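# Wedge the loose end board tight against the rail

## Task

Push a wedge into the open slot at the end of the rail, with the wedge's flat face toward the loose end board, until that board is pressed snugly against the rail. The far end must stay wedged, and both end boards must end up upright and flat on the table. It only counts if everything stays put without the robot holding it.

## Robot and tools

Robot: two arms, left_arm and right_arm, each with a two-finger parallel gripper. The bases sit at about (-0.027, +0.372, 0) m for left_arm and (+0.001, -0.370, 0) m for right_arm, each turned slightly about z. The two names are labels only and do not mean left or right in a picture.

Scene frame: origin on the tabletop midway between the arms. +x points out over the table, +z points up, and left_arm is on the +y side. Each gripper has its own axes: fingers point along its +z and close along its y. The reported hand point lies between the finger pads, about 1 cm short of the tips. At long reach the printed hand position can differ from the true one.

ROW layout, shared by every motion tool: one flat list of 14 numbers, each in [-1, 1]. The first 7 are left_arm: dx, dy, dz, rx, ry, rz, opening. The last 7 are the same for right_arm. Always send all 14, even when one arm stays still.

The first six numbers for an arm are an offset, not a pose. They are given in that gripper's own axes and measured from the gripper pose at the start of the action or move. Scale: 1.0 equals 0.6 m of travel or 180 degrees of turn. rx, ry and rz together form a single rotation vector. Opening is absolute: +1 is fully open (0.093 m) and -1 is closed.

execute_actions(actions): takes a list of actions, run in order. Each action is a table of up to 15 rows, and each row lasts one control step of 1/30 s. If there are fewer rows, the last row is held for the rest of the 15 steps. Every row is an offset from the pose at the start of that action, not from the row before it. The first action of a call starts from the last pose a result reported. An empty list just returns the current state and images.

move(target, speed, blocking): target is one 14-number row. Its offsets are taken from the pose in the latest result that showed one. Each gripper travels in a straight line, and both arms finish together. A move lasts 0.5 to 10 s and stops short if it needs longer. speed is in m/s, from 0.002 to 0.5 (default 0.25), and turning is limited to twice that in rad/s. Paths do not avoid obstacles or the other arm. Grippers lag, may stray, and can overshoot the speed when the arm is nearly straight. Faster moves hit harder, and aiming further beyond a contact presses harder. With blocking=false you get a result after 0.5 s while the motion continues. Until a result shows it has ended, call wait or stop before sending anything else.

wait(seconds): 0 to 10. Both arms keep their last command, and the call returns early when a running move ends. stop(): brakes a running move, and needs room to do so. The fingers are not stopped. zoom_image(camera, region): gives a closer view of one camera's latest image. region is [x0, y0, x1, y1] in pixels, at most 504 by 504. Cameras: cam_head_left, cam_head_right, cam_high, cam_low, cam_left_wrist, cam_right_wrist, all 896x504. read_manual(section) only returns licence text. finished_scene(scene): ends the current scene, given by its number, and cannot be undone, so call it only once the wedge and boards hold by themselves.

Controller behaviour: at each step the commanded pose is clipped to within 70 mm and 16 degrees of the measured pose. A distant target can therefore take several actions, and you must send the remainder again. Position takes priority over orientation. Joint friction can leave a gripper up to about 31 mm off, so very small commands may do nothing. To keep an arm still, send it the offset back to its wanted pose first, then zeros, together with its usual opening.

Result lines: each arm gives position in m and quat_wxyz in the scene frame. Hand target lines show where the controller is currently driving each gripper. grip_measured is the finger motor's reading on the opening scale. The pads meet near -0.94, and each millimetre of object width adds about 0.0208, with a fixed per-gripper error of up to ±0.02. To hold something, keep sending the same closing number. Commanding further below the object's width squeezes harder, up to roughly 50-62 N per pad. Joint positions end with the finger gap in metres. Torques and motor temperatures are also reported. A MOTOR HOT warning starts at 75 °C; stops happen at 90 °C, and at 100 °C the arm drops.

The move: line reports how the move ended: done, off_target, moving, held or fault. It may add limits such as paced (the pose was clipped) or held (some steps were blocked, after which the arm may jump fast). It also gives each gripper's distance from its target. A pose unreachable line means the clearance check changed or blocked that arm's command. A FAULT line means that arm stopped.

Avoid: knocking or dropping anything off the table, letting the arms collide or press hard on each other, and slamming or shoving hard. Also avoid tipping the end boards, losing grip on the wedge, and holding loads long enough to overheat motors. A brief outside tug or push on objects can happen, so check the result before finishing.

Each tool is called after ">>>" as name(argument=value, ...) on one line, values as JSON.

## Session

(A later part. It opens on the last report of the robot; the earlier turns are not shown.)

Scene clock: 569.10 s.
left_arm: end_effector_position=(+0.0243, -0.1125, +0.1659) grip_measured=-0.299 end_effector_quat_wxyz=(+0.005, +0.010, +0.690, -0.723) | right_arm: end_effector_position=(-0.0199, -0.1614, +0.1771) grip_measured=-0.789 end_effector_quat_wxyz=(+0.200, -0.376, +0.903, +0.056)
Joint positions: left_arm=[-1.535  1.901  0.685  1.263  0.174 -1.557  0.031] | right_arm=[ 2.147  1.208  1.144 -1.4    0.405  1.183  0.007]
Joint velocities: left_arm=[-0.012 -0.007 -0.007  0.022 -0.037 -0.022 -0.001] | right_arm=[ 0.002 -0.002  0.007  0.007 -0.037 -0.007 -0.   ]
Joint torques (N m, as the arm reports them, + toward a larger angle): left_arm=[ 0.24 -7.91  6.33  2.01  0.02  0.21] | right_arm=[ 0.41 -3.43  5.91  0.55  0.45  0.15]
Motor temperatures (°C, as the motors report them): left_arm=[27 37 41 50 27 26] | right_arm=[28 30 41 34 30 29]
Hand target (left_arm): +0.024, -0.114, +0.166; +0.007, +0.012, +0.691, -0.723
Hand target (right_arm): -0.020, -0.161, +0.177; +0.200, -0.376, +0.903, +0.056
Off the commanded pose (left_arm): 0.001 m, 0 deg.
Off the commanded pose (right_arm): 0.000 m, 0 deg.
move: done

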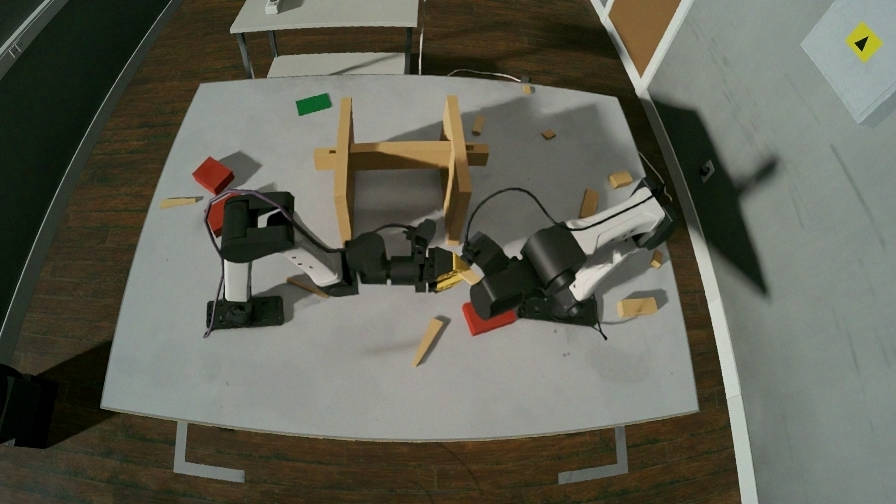

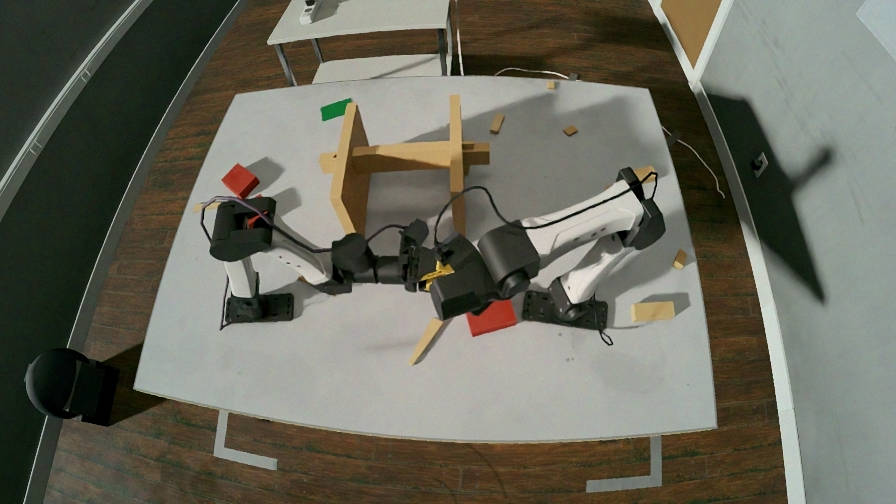

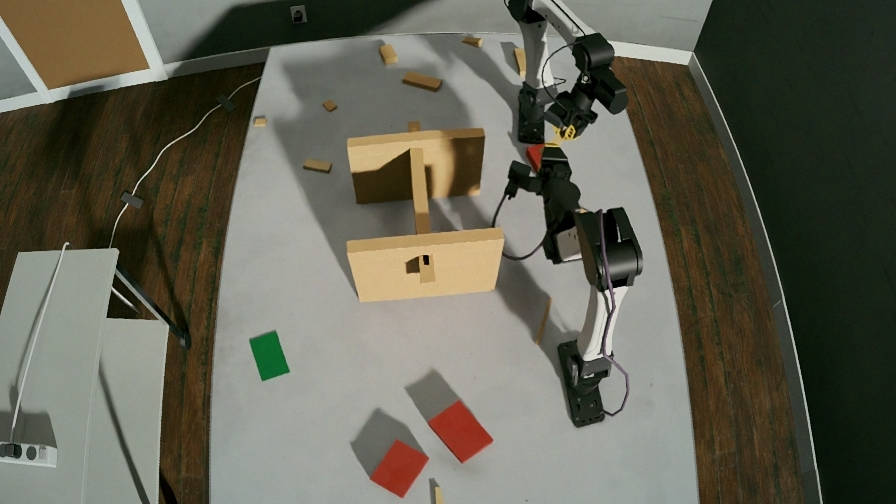

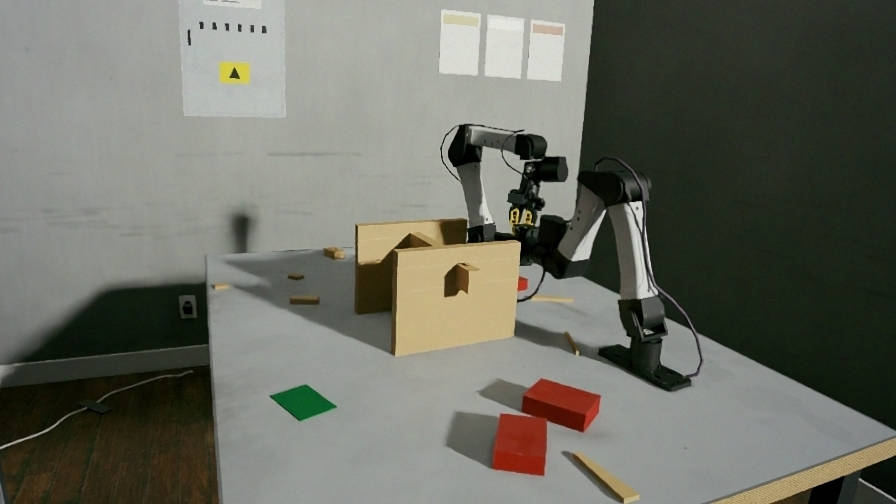

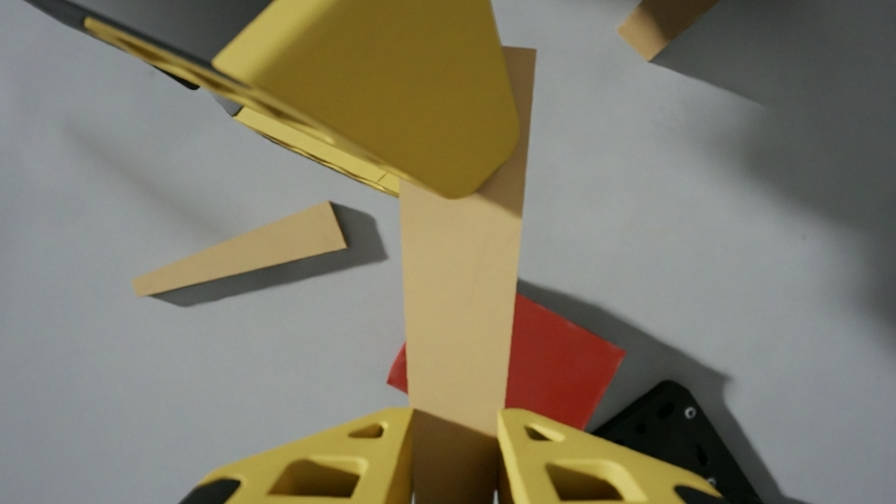

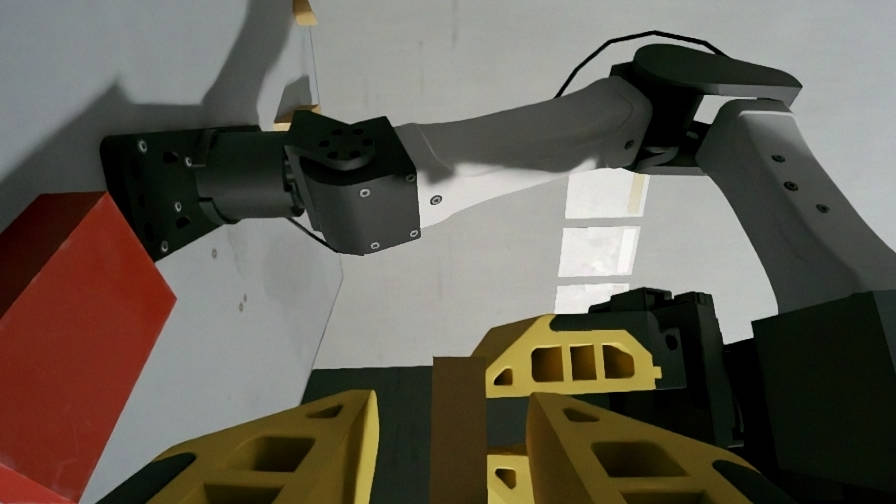

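>>> execute_actions(actions=[[[0,0,0,0,0,0,-0.6,0,0,0,0,0,0,-0.82]],[[0,0,0,0,0,0,-0.78,0,0,0,0,0,0,-0.82]],[[0,0,0,0,0,0,-0.95,0,0,0,0,0,0,-0.82]]])

Scene clock: 578.83 s.
left_arm: end_effector_position=(+0.0242, -0.1125, +0.1669) grip_measured=-0.931 end_effector_quat_wxyz=(+0.005, +0.010, +0.689, -0.725) | right_arm: end_effector_position=(-0.0200, -0.1615, +0.1770) grip_measured=-0.789 end_effector_quat_wxyz=(+0.199, -0.376, +0.903, +0.056)
Joint positions: left_arm=[-1.535  1.901  0.685  1.267  0.175 -1.559  0.   ] | right_arm=[ 2.147  1.208  1.144 -1.4    0.404  1.183  0.007]
Joint velocities: left_arm=[ 0.012  0.007 -0.007  0.022  0.051  0.007  0.   ] | right_arm=[-0.017  0.012 -0.012 -0.007  0.022  0.022  0.   ]
Joint torques (N m, as the arm reports them, + toward a larger angle): left_arm=[ 0.07 -8.06  5.84  2.04  0.01  0.15] | right_arm=[ 0.41 -3.44  5.93  0.55  0.46  0.15]
Motor temperatures (°C, as the motors report them): left_arm=[27 38 41 50 27 26] | right_arm=[28 30 41 34 30 29]
Hand target (left_arm): +0.024, -0.113, +0.166; +0.005, +0.011, +0.690, -0.724
Hand target (right_arm): -0.020, -0.161, +0.177; +0.200, -0.376, +0.903, +0.056
Off the commanded pose (left_arm): 0.001 m, 0 deg.
Off the commanded pose (right_arm): 0.000 m, 0 deg.

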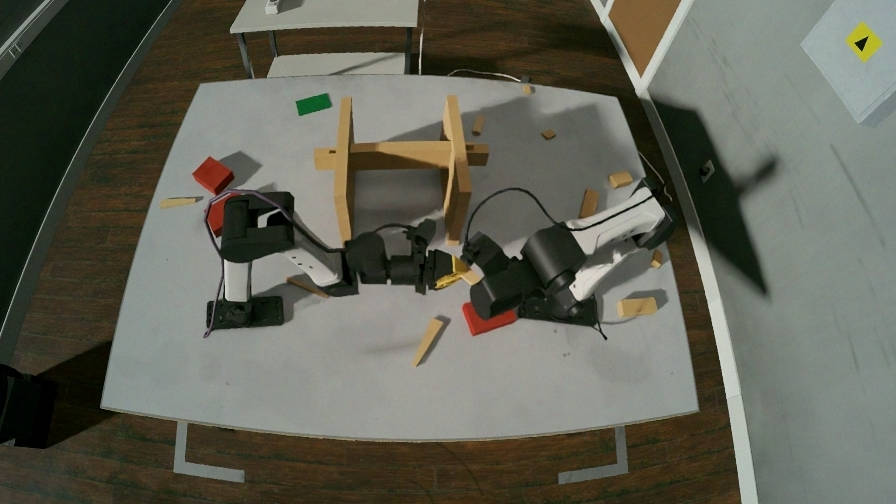

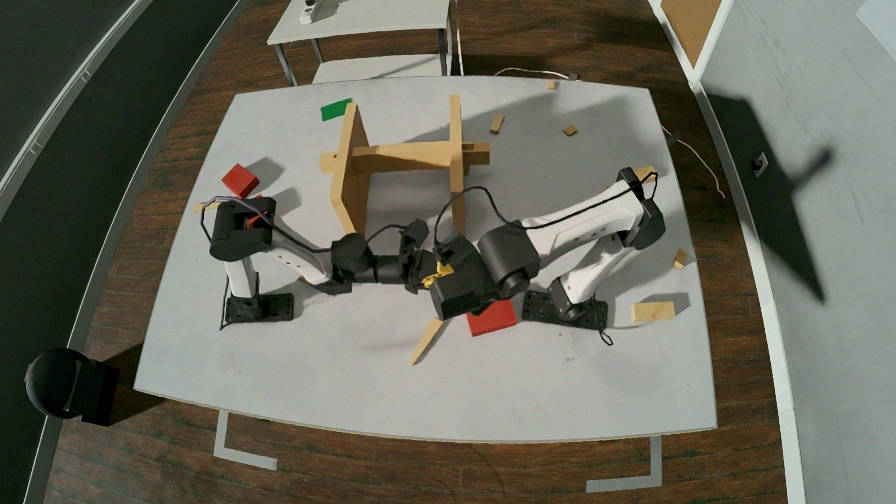

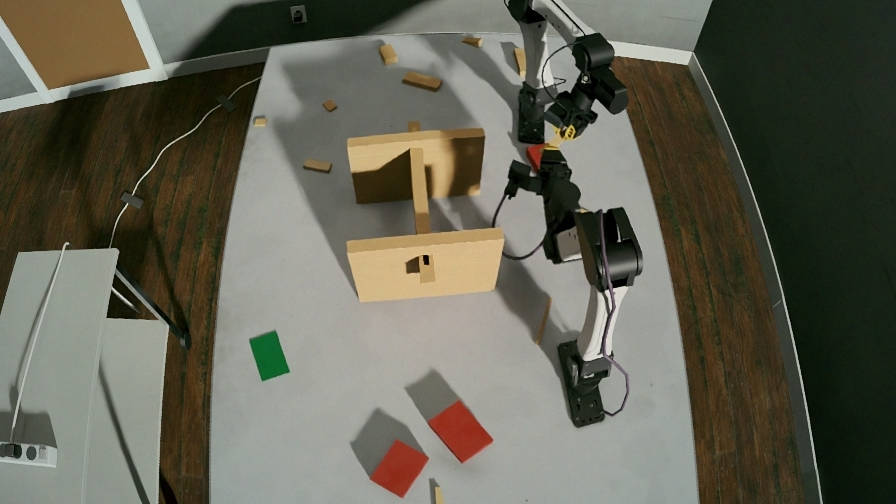

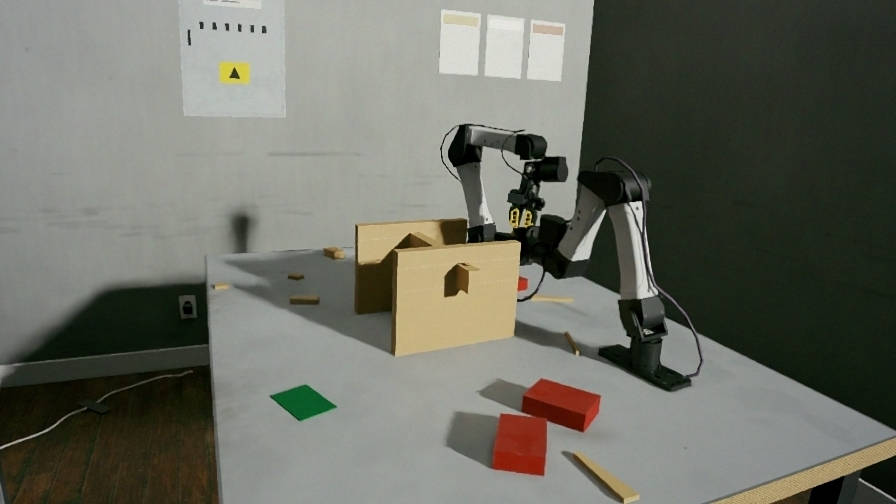

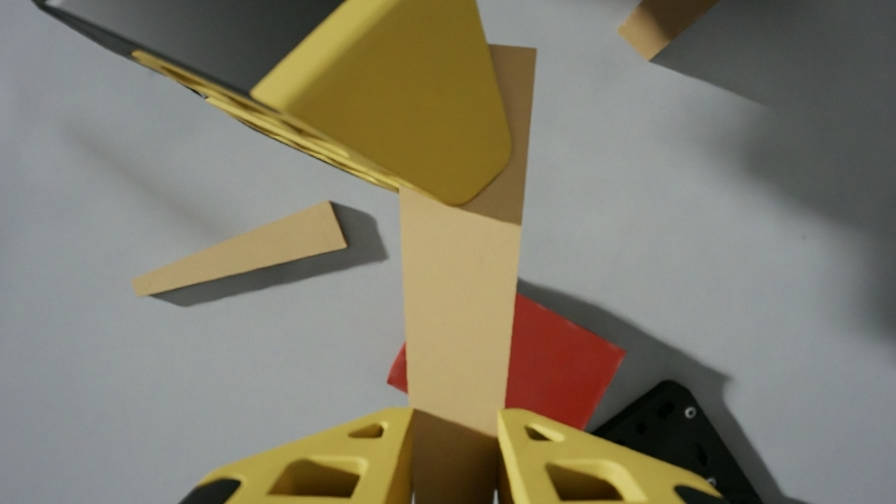

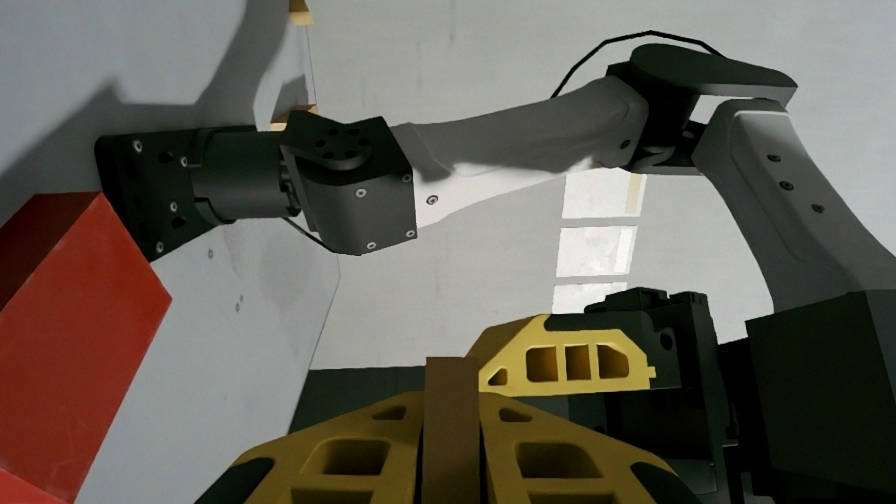

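>>> zoom_image(camera="cam_left_wrist", region=[240, 0, 600, 260])

Region (240, 0, 600, 260) of cam_left_wrist's 896x504 image, scaled by 1.400, with more detail than that image has.

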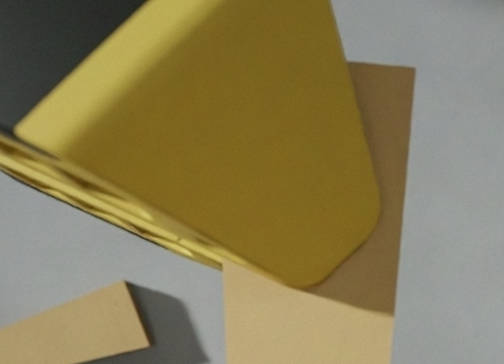

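>>> execute_actions(actions=[[[0,0,0,0,0,0,-0.95,0,0,0,0,0,0,-0.55]],[[0,0,0,0,0,0,-0.95,0,0,0,0,0,0,-0.2]]])

>>> move(target=[0, 0, 0, 0, 0, 0, -0.95, 0, 0, -0.13, 0, 0, 0, -0.2], speed=0.08)

Scene clock: 590.77 s.
left_arm: end_effector_position=(+0.0242, -0.1125, +0.1664) grip_measured=-0.931 end_effector_quat_wxyz=(+0.004, +0.010, +0.689, -0.724) | right_arm: end_effector_position=(-0.0200, -0.1615, +0.1770) grip_measured=-0.201 end_effector_quat_wxyz=(+0.199, -0.376, +0.903, +0.056)
Joint positions: left_arm=[-1.535  1.901  0.685  1.265  0.175 -1.559  0.   ] | right_arm=[ 2.147  1.208  1.144 -1.4    0.404  1.183  0.036]
Joint velocities: left_arm=[ 0.012 -0.007 -0.007 -0.007 -0.051  0.066  0.   ] | right_arm=[-0.017 -0.007 -0.012 -0.051 -0.007 -0.066  0.001]
Joint torques (N m, as the arm reports them, + toward a larger angle): left_arm=[ 0.22 -8.26  5.85  2.05  0.    0.17] | right_arm=[ 0.41 -3.43  5.91  0.55  0.46  0.15]
Motor temperatures (°C, as the motors report them): left_arm=[27 39 40 50 27 26] | right_arm=[28 30 41 34 30 29]
Hand target (left_arm): +0.024, -0.113, +0.167; +0.004, +0.010, +0.689, -0.724
Hand target (right_arm): -0.020, -0.161, +0.177; +0.199, -0.376, +0.903, +0.056
Off the commanded pose (left_arm): 0.000 m, 0 deg.
Off the commanded pose (right_arm): 0.000 m, 0 deg.

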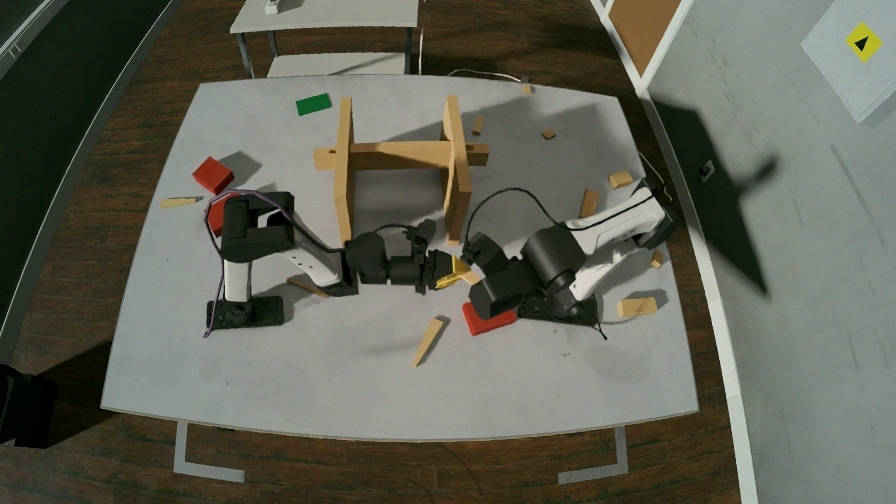

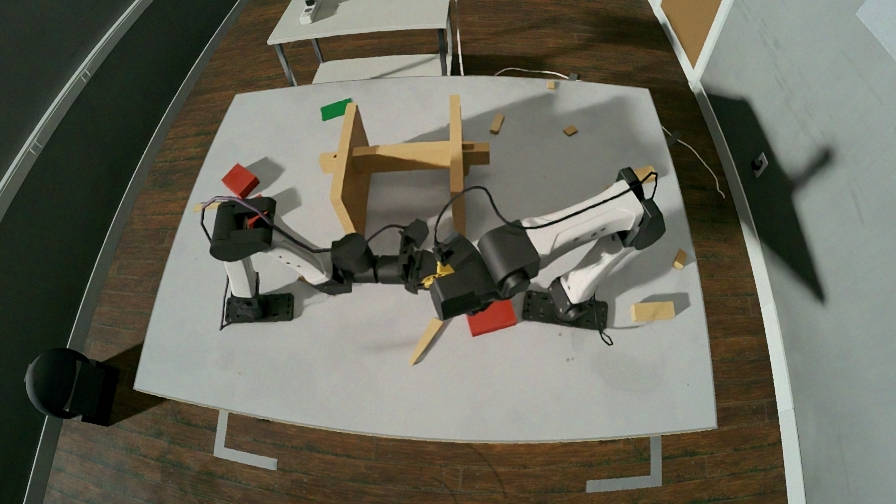

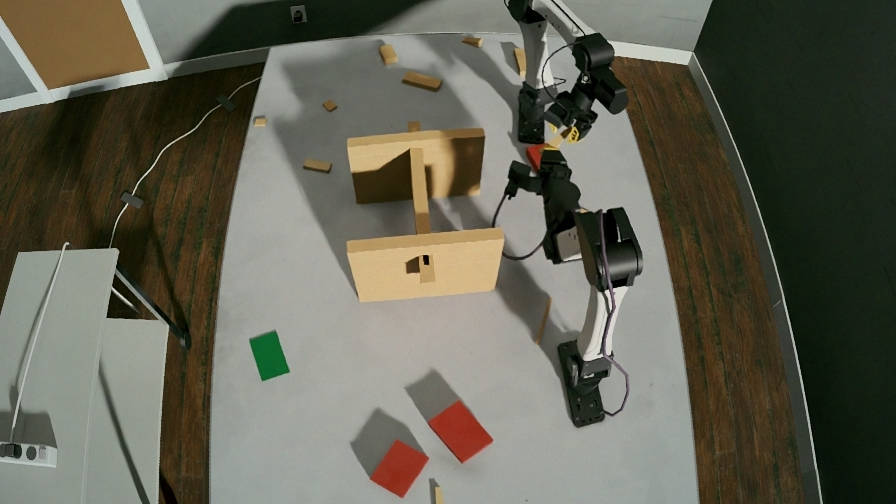

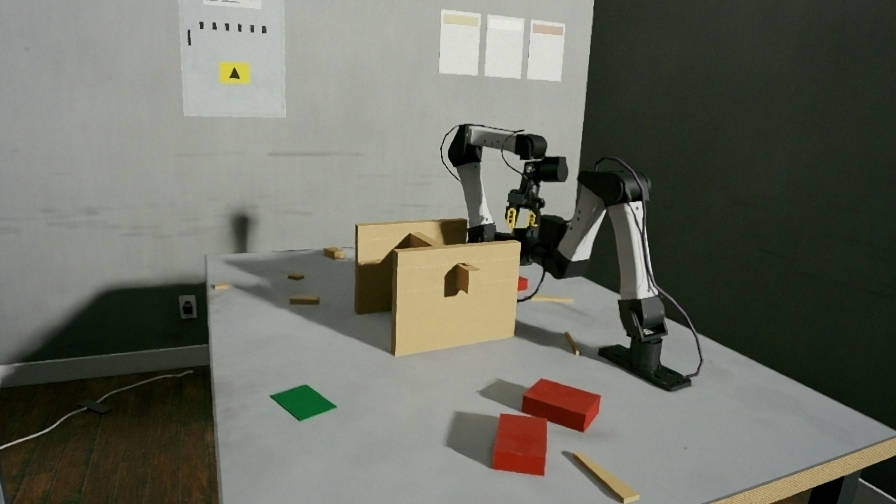

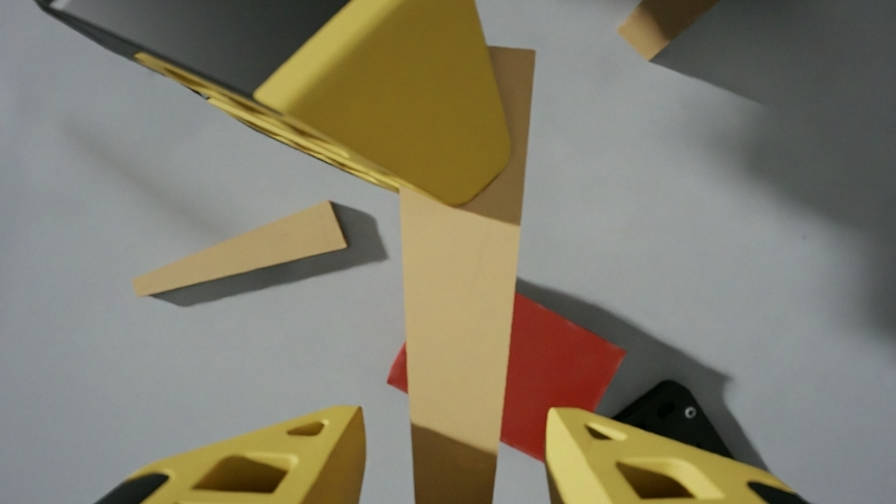

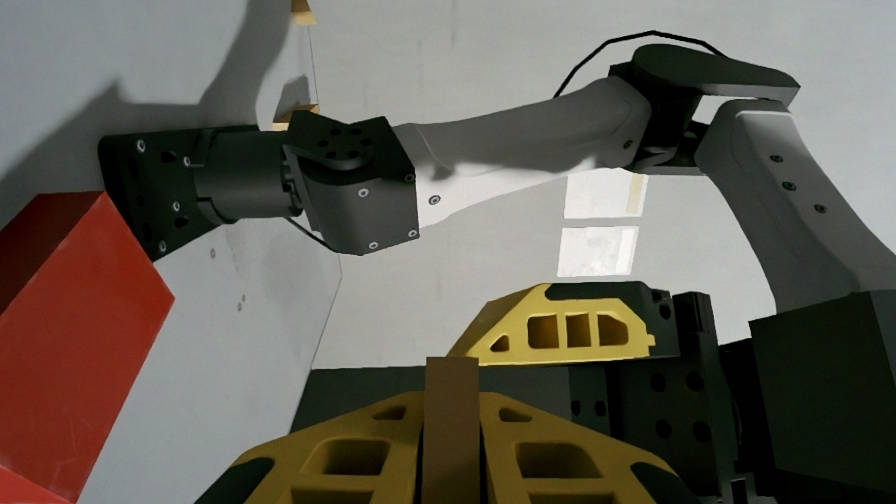

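Scene clock: 592.10 s.
left_arm: end_effector_position=(+0.0242, -0.1125, +0.1664) grip_measured=-0.931 end_effector_quat_wxyz=(+0.004, +0.010, +0.689, -0.724) | right_arm: end_effector_position=(-0.0425, -0.1787, +0.2387) grip_measured=-0.201 end_effector_quat_wxyz=(+0.184, -0.391, +0.893, +0.128)
Joint positions: left_arm=[-1.535  1.901  0.685  1.265  0.175 -1.559  0.   ] | right_arm=[ 2.293  1.142  1.349 -1.57   0.404  1.27   0.036]
Joint velocities: left_arm=[-0.007 -0.007  0.012 -0.022  0.007  0.066 -0.   ] | right_arm=[-0.012 -0.007  0.012 -0.066 -0.007  0.007  0.001]
Joint torques (N m, as the arm reports them, + toward a larger angle): left_arm=[ 0.24 -8.15  5.92  2.05 -0.03  0.13] | right_arm=[ 1.55 -3.43  7.23  0.6   0.39  0.18]
Motor temperatures (°C, as the motors report them): left_arm=[27 39 40 50 27 26] | right_arm=[28 30 41 34 30 29]
Hand target (left_arm): +0.024, -0.113, +0.167; +0.004, +0.010, +0.689, -0.724
Hand target (right_arm): -0.044, -0.181, +0.246; +0.179, -0.393, +0.891, +0.140
Off the commanded pose (left_arm): 0.000 m, 0 deg.
Off the commanded pose (right_arm): 0.010 m, 9 deg.
joint sent to its limit (right arm) — the command would take joint 4 (wrist pitch) past its lower limit, so that joint was sent only as far as its limit.
move: off_target (right_arm)

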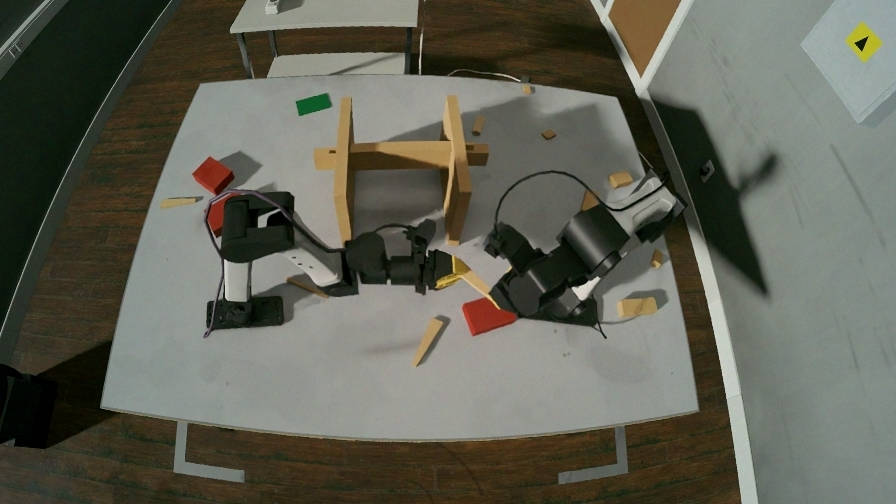

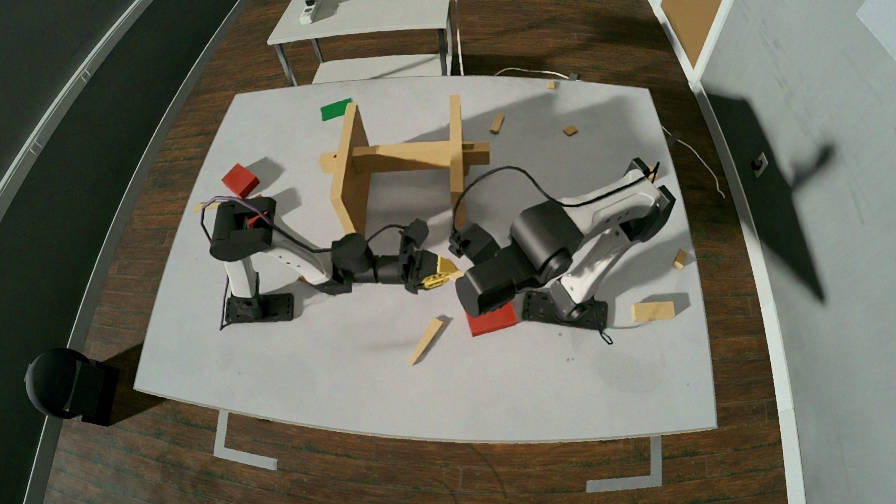

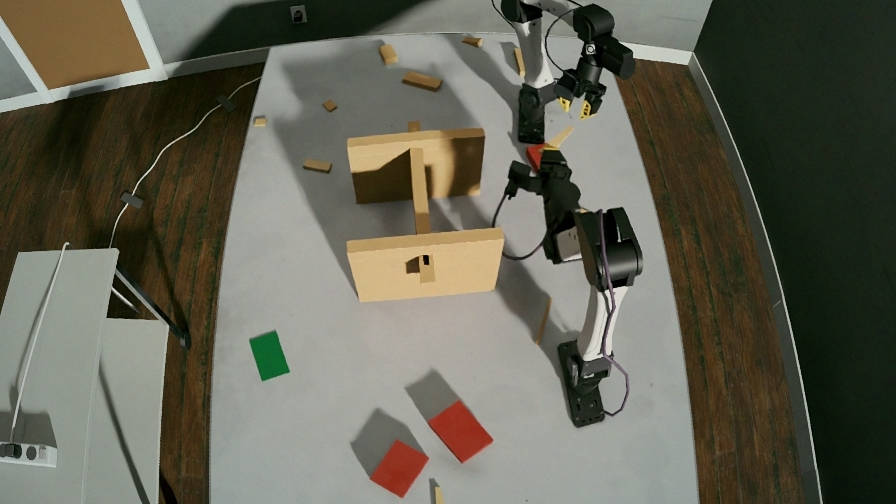

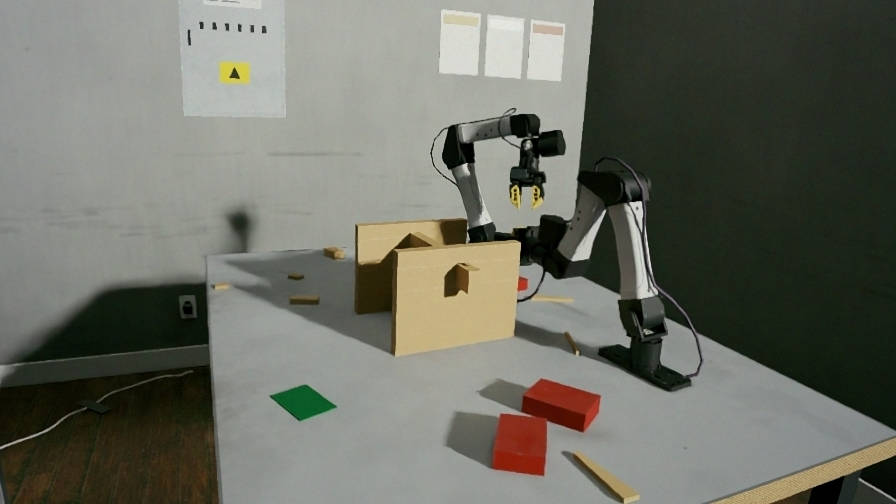

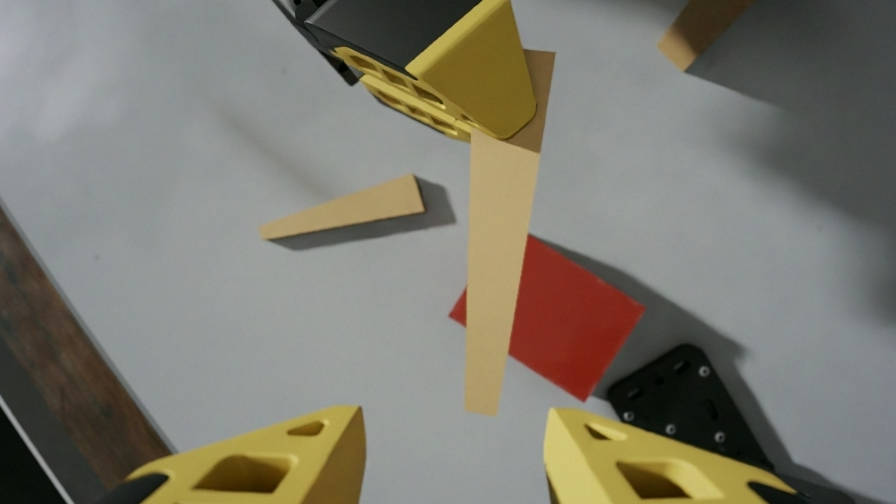

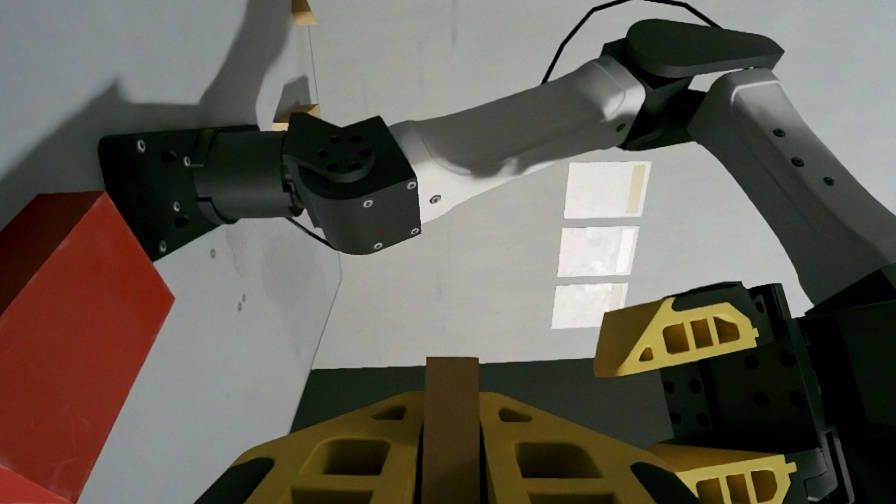

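>>> move(target=[-0.0937, -0.2442, -0.4767, -0.2903, 0.0678, 0.4107, -0.95, 0, 0, 0, 0, 0, 0, -0.2], speed=0.25)

Scene clock: 644.87 s.
left_arm: end_effector_position=(+0.0738, +0.1773, +0.2824) grip_measured=-0.931 end_effector_quat_wxyz=(+0.337, +0.475, +0.780, -0.227) | right_arm: end_effector_position=(-0.0425, -0.1787, +0.2387) grip_measured=-0.201 end_effector_quat_wxyz=(+0.184, -0.391, +0.893, +0.128)
Joint positions: left_arm=[-1.16   0.786  1.156 -1.107  0.081  0.029  0.001] | right_arm=[ 2.293  1.142  1.349 -1.57   0.404  1.27   0.036]
Joint velocities: left_arm=[ 0.007  0.002  0.002 -0.022 -0.037 -0.022  0.001] | right_arm=[ 0.012 -0.002  0.002 -0.007  0.095  0.007 -0.001]
Joint torques (N m, as the arm reports them, + toward a larger angle): left_arm=[ 1.14 -0.61  8.62  1.77 -0.01  0.17] | right_arm=[ 0.42 -2.5   5.55  0.71  0.45  0.14]
Motor temperatures (°C, as the motors report them): left_arm=[27 42 40 51 27 26] | right_arm=[28 30 43 34 30 29]
Hand target (left_arm): +0.076, +0.181, +0.293; +0.354, +0.470, +0.775, -0.228
Hand target (right_arm): -0.043, -0.179, +0.239; +0.184, -0.391, +0.893, +0.128
Off the commanded pose (left_arm): 0.019 m, 3 deg.
Off the commanded pose (right_arm): 0.000 m, 0 deg.
move: off_target (left_arm)

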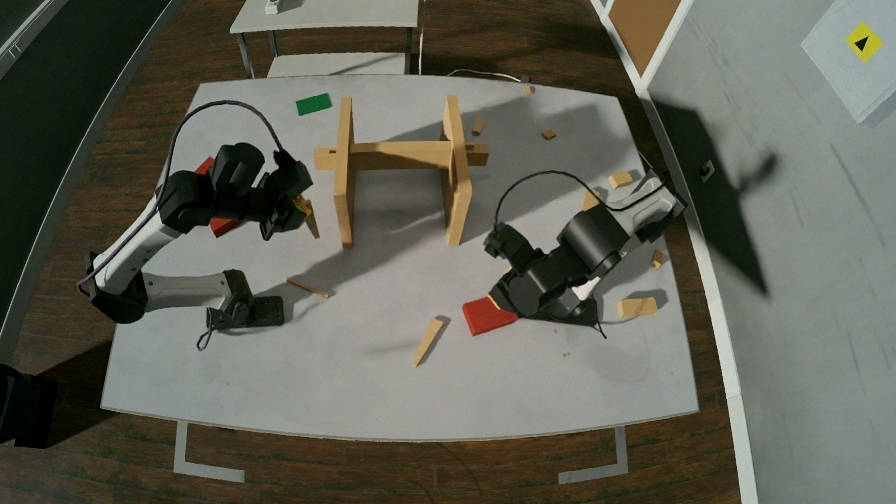

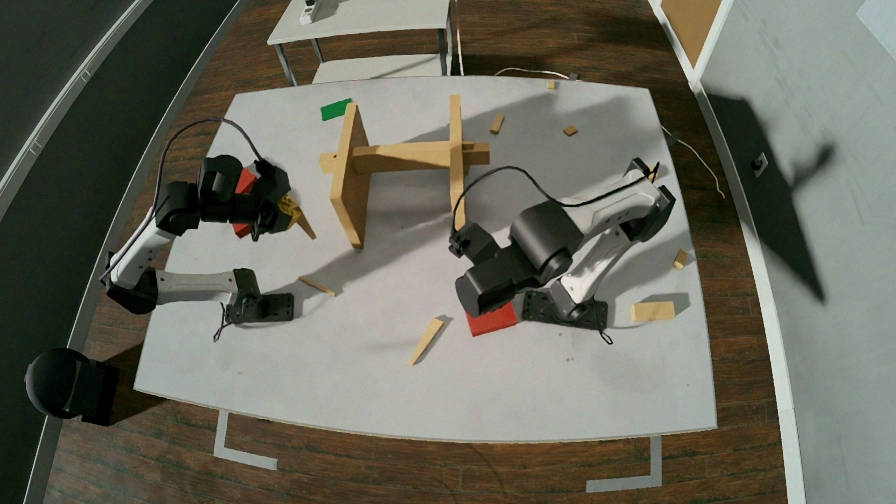

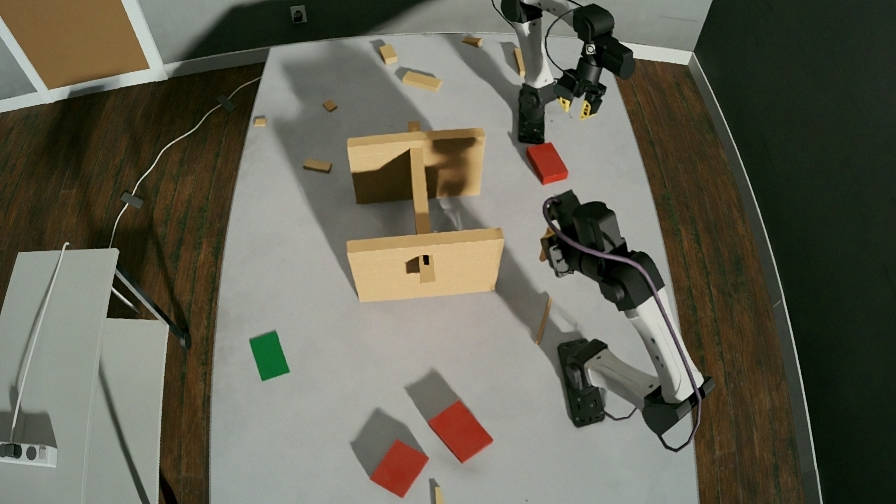

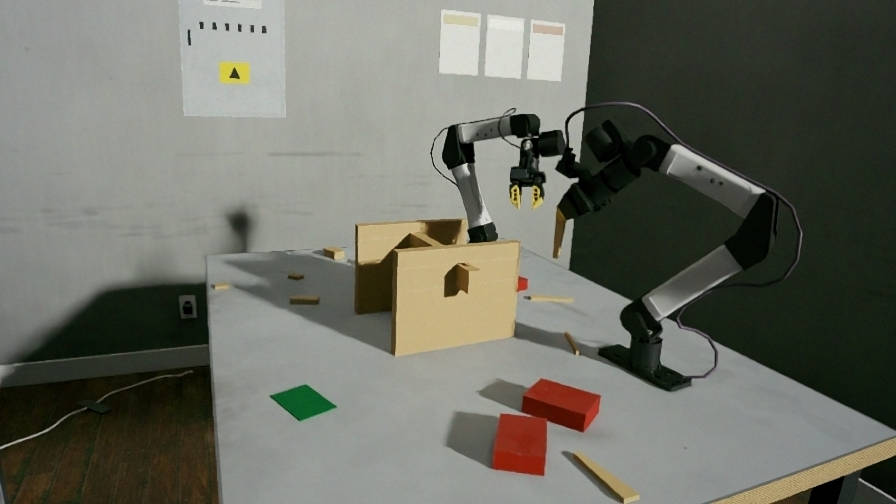

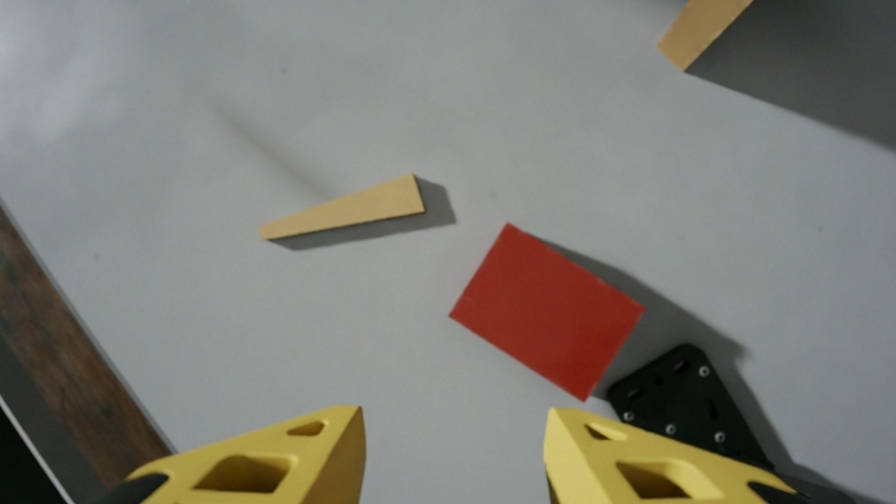

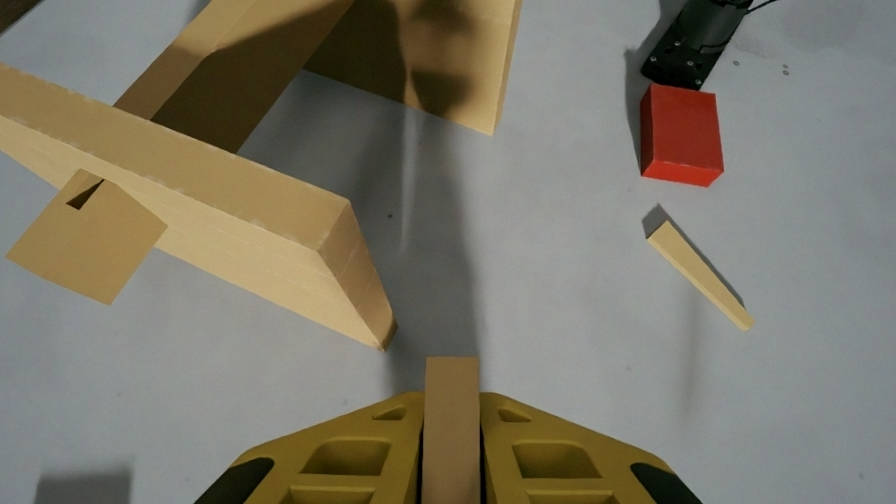

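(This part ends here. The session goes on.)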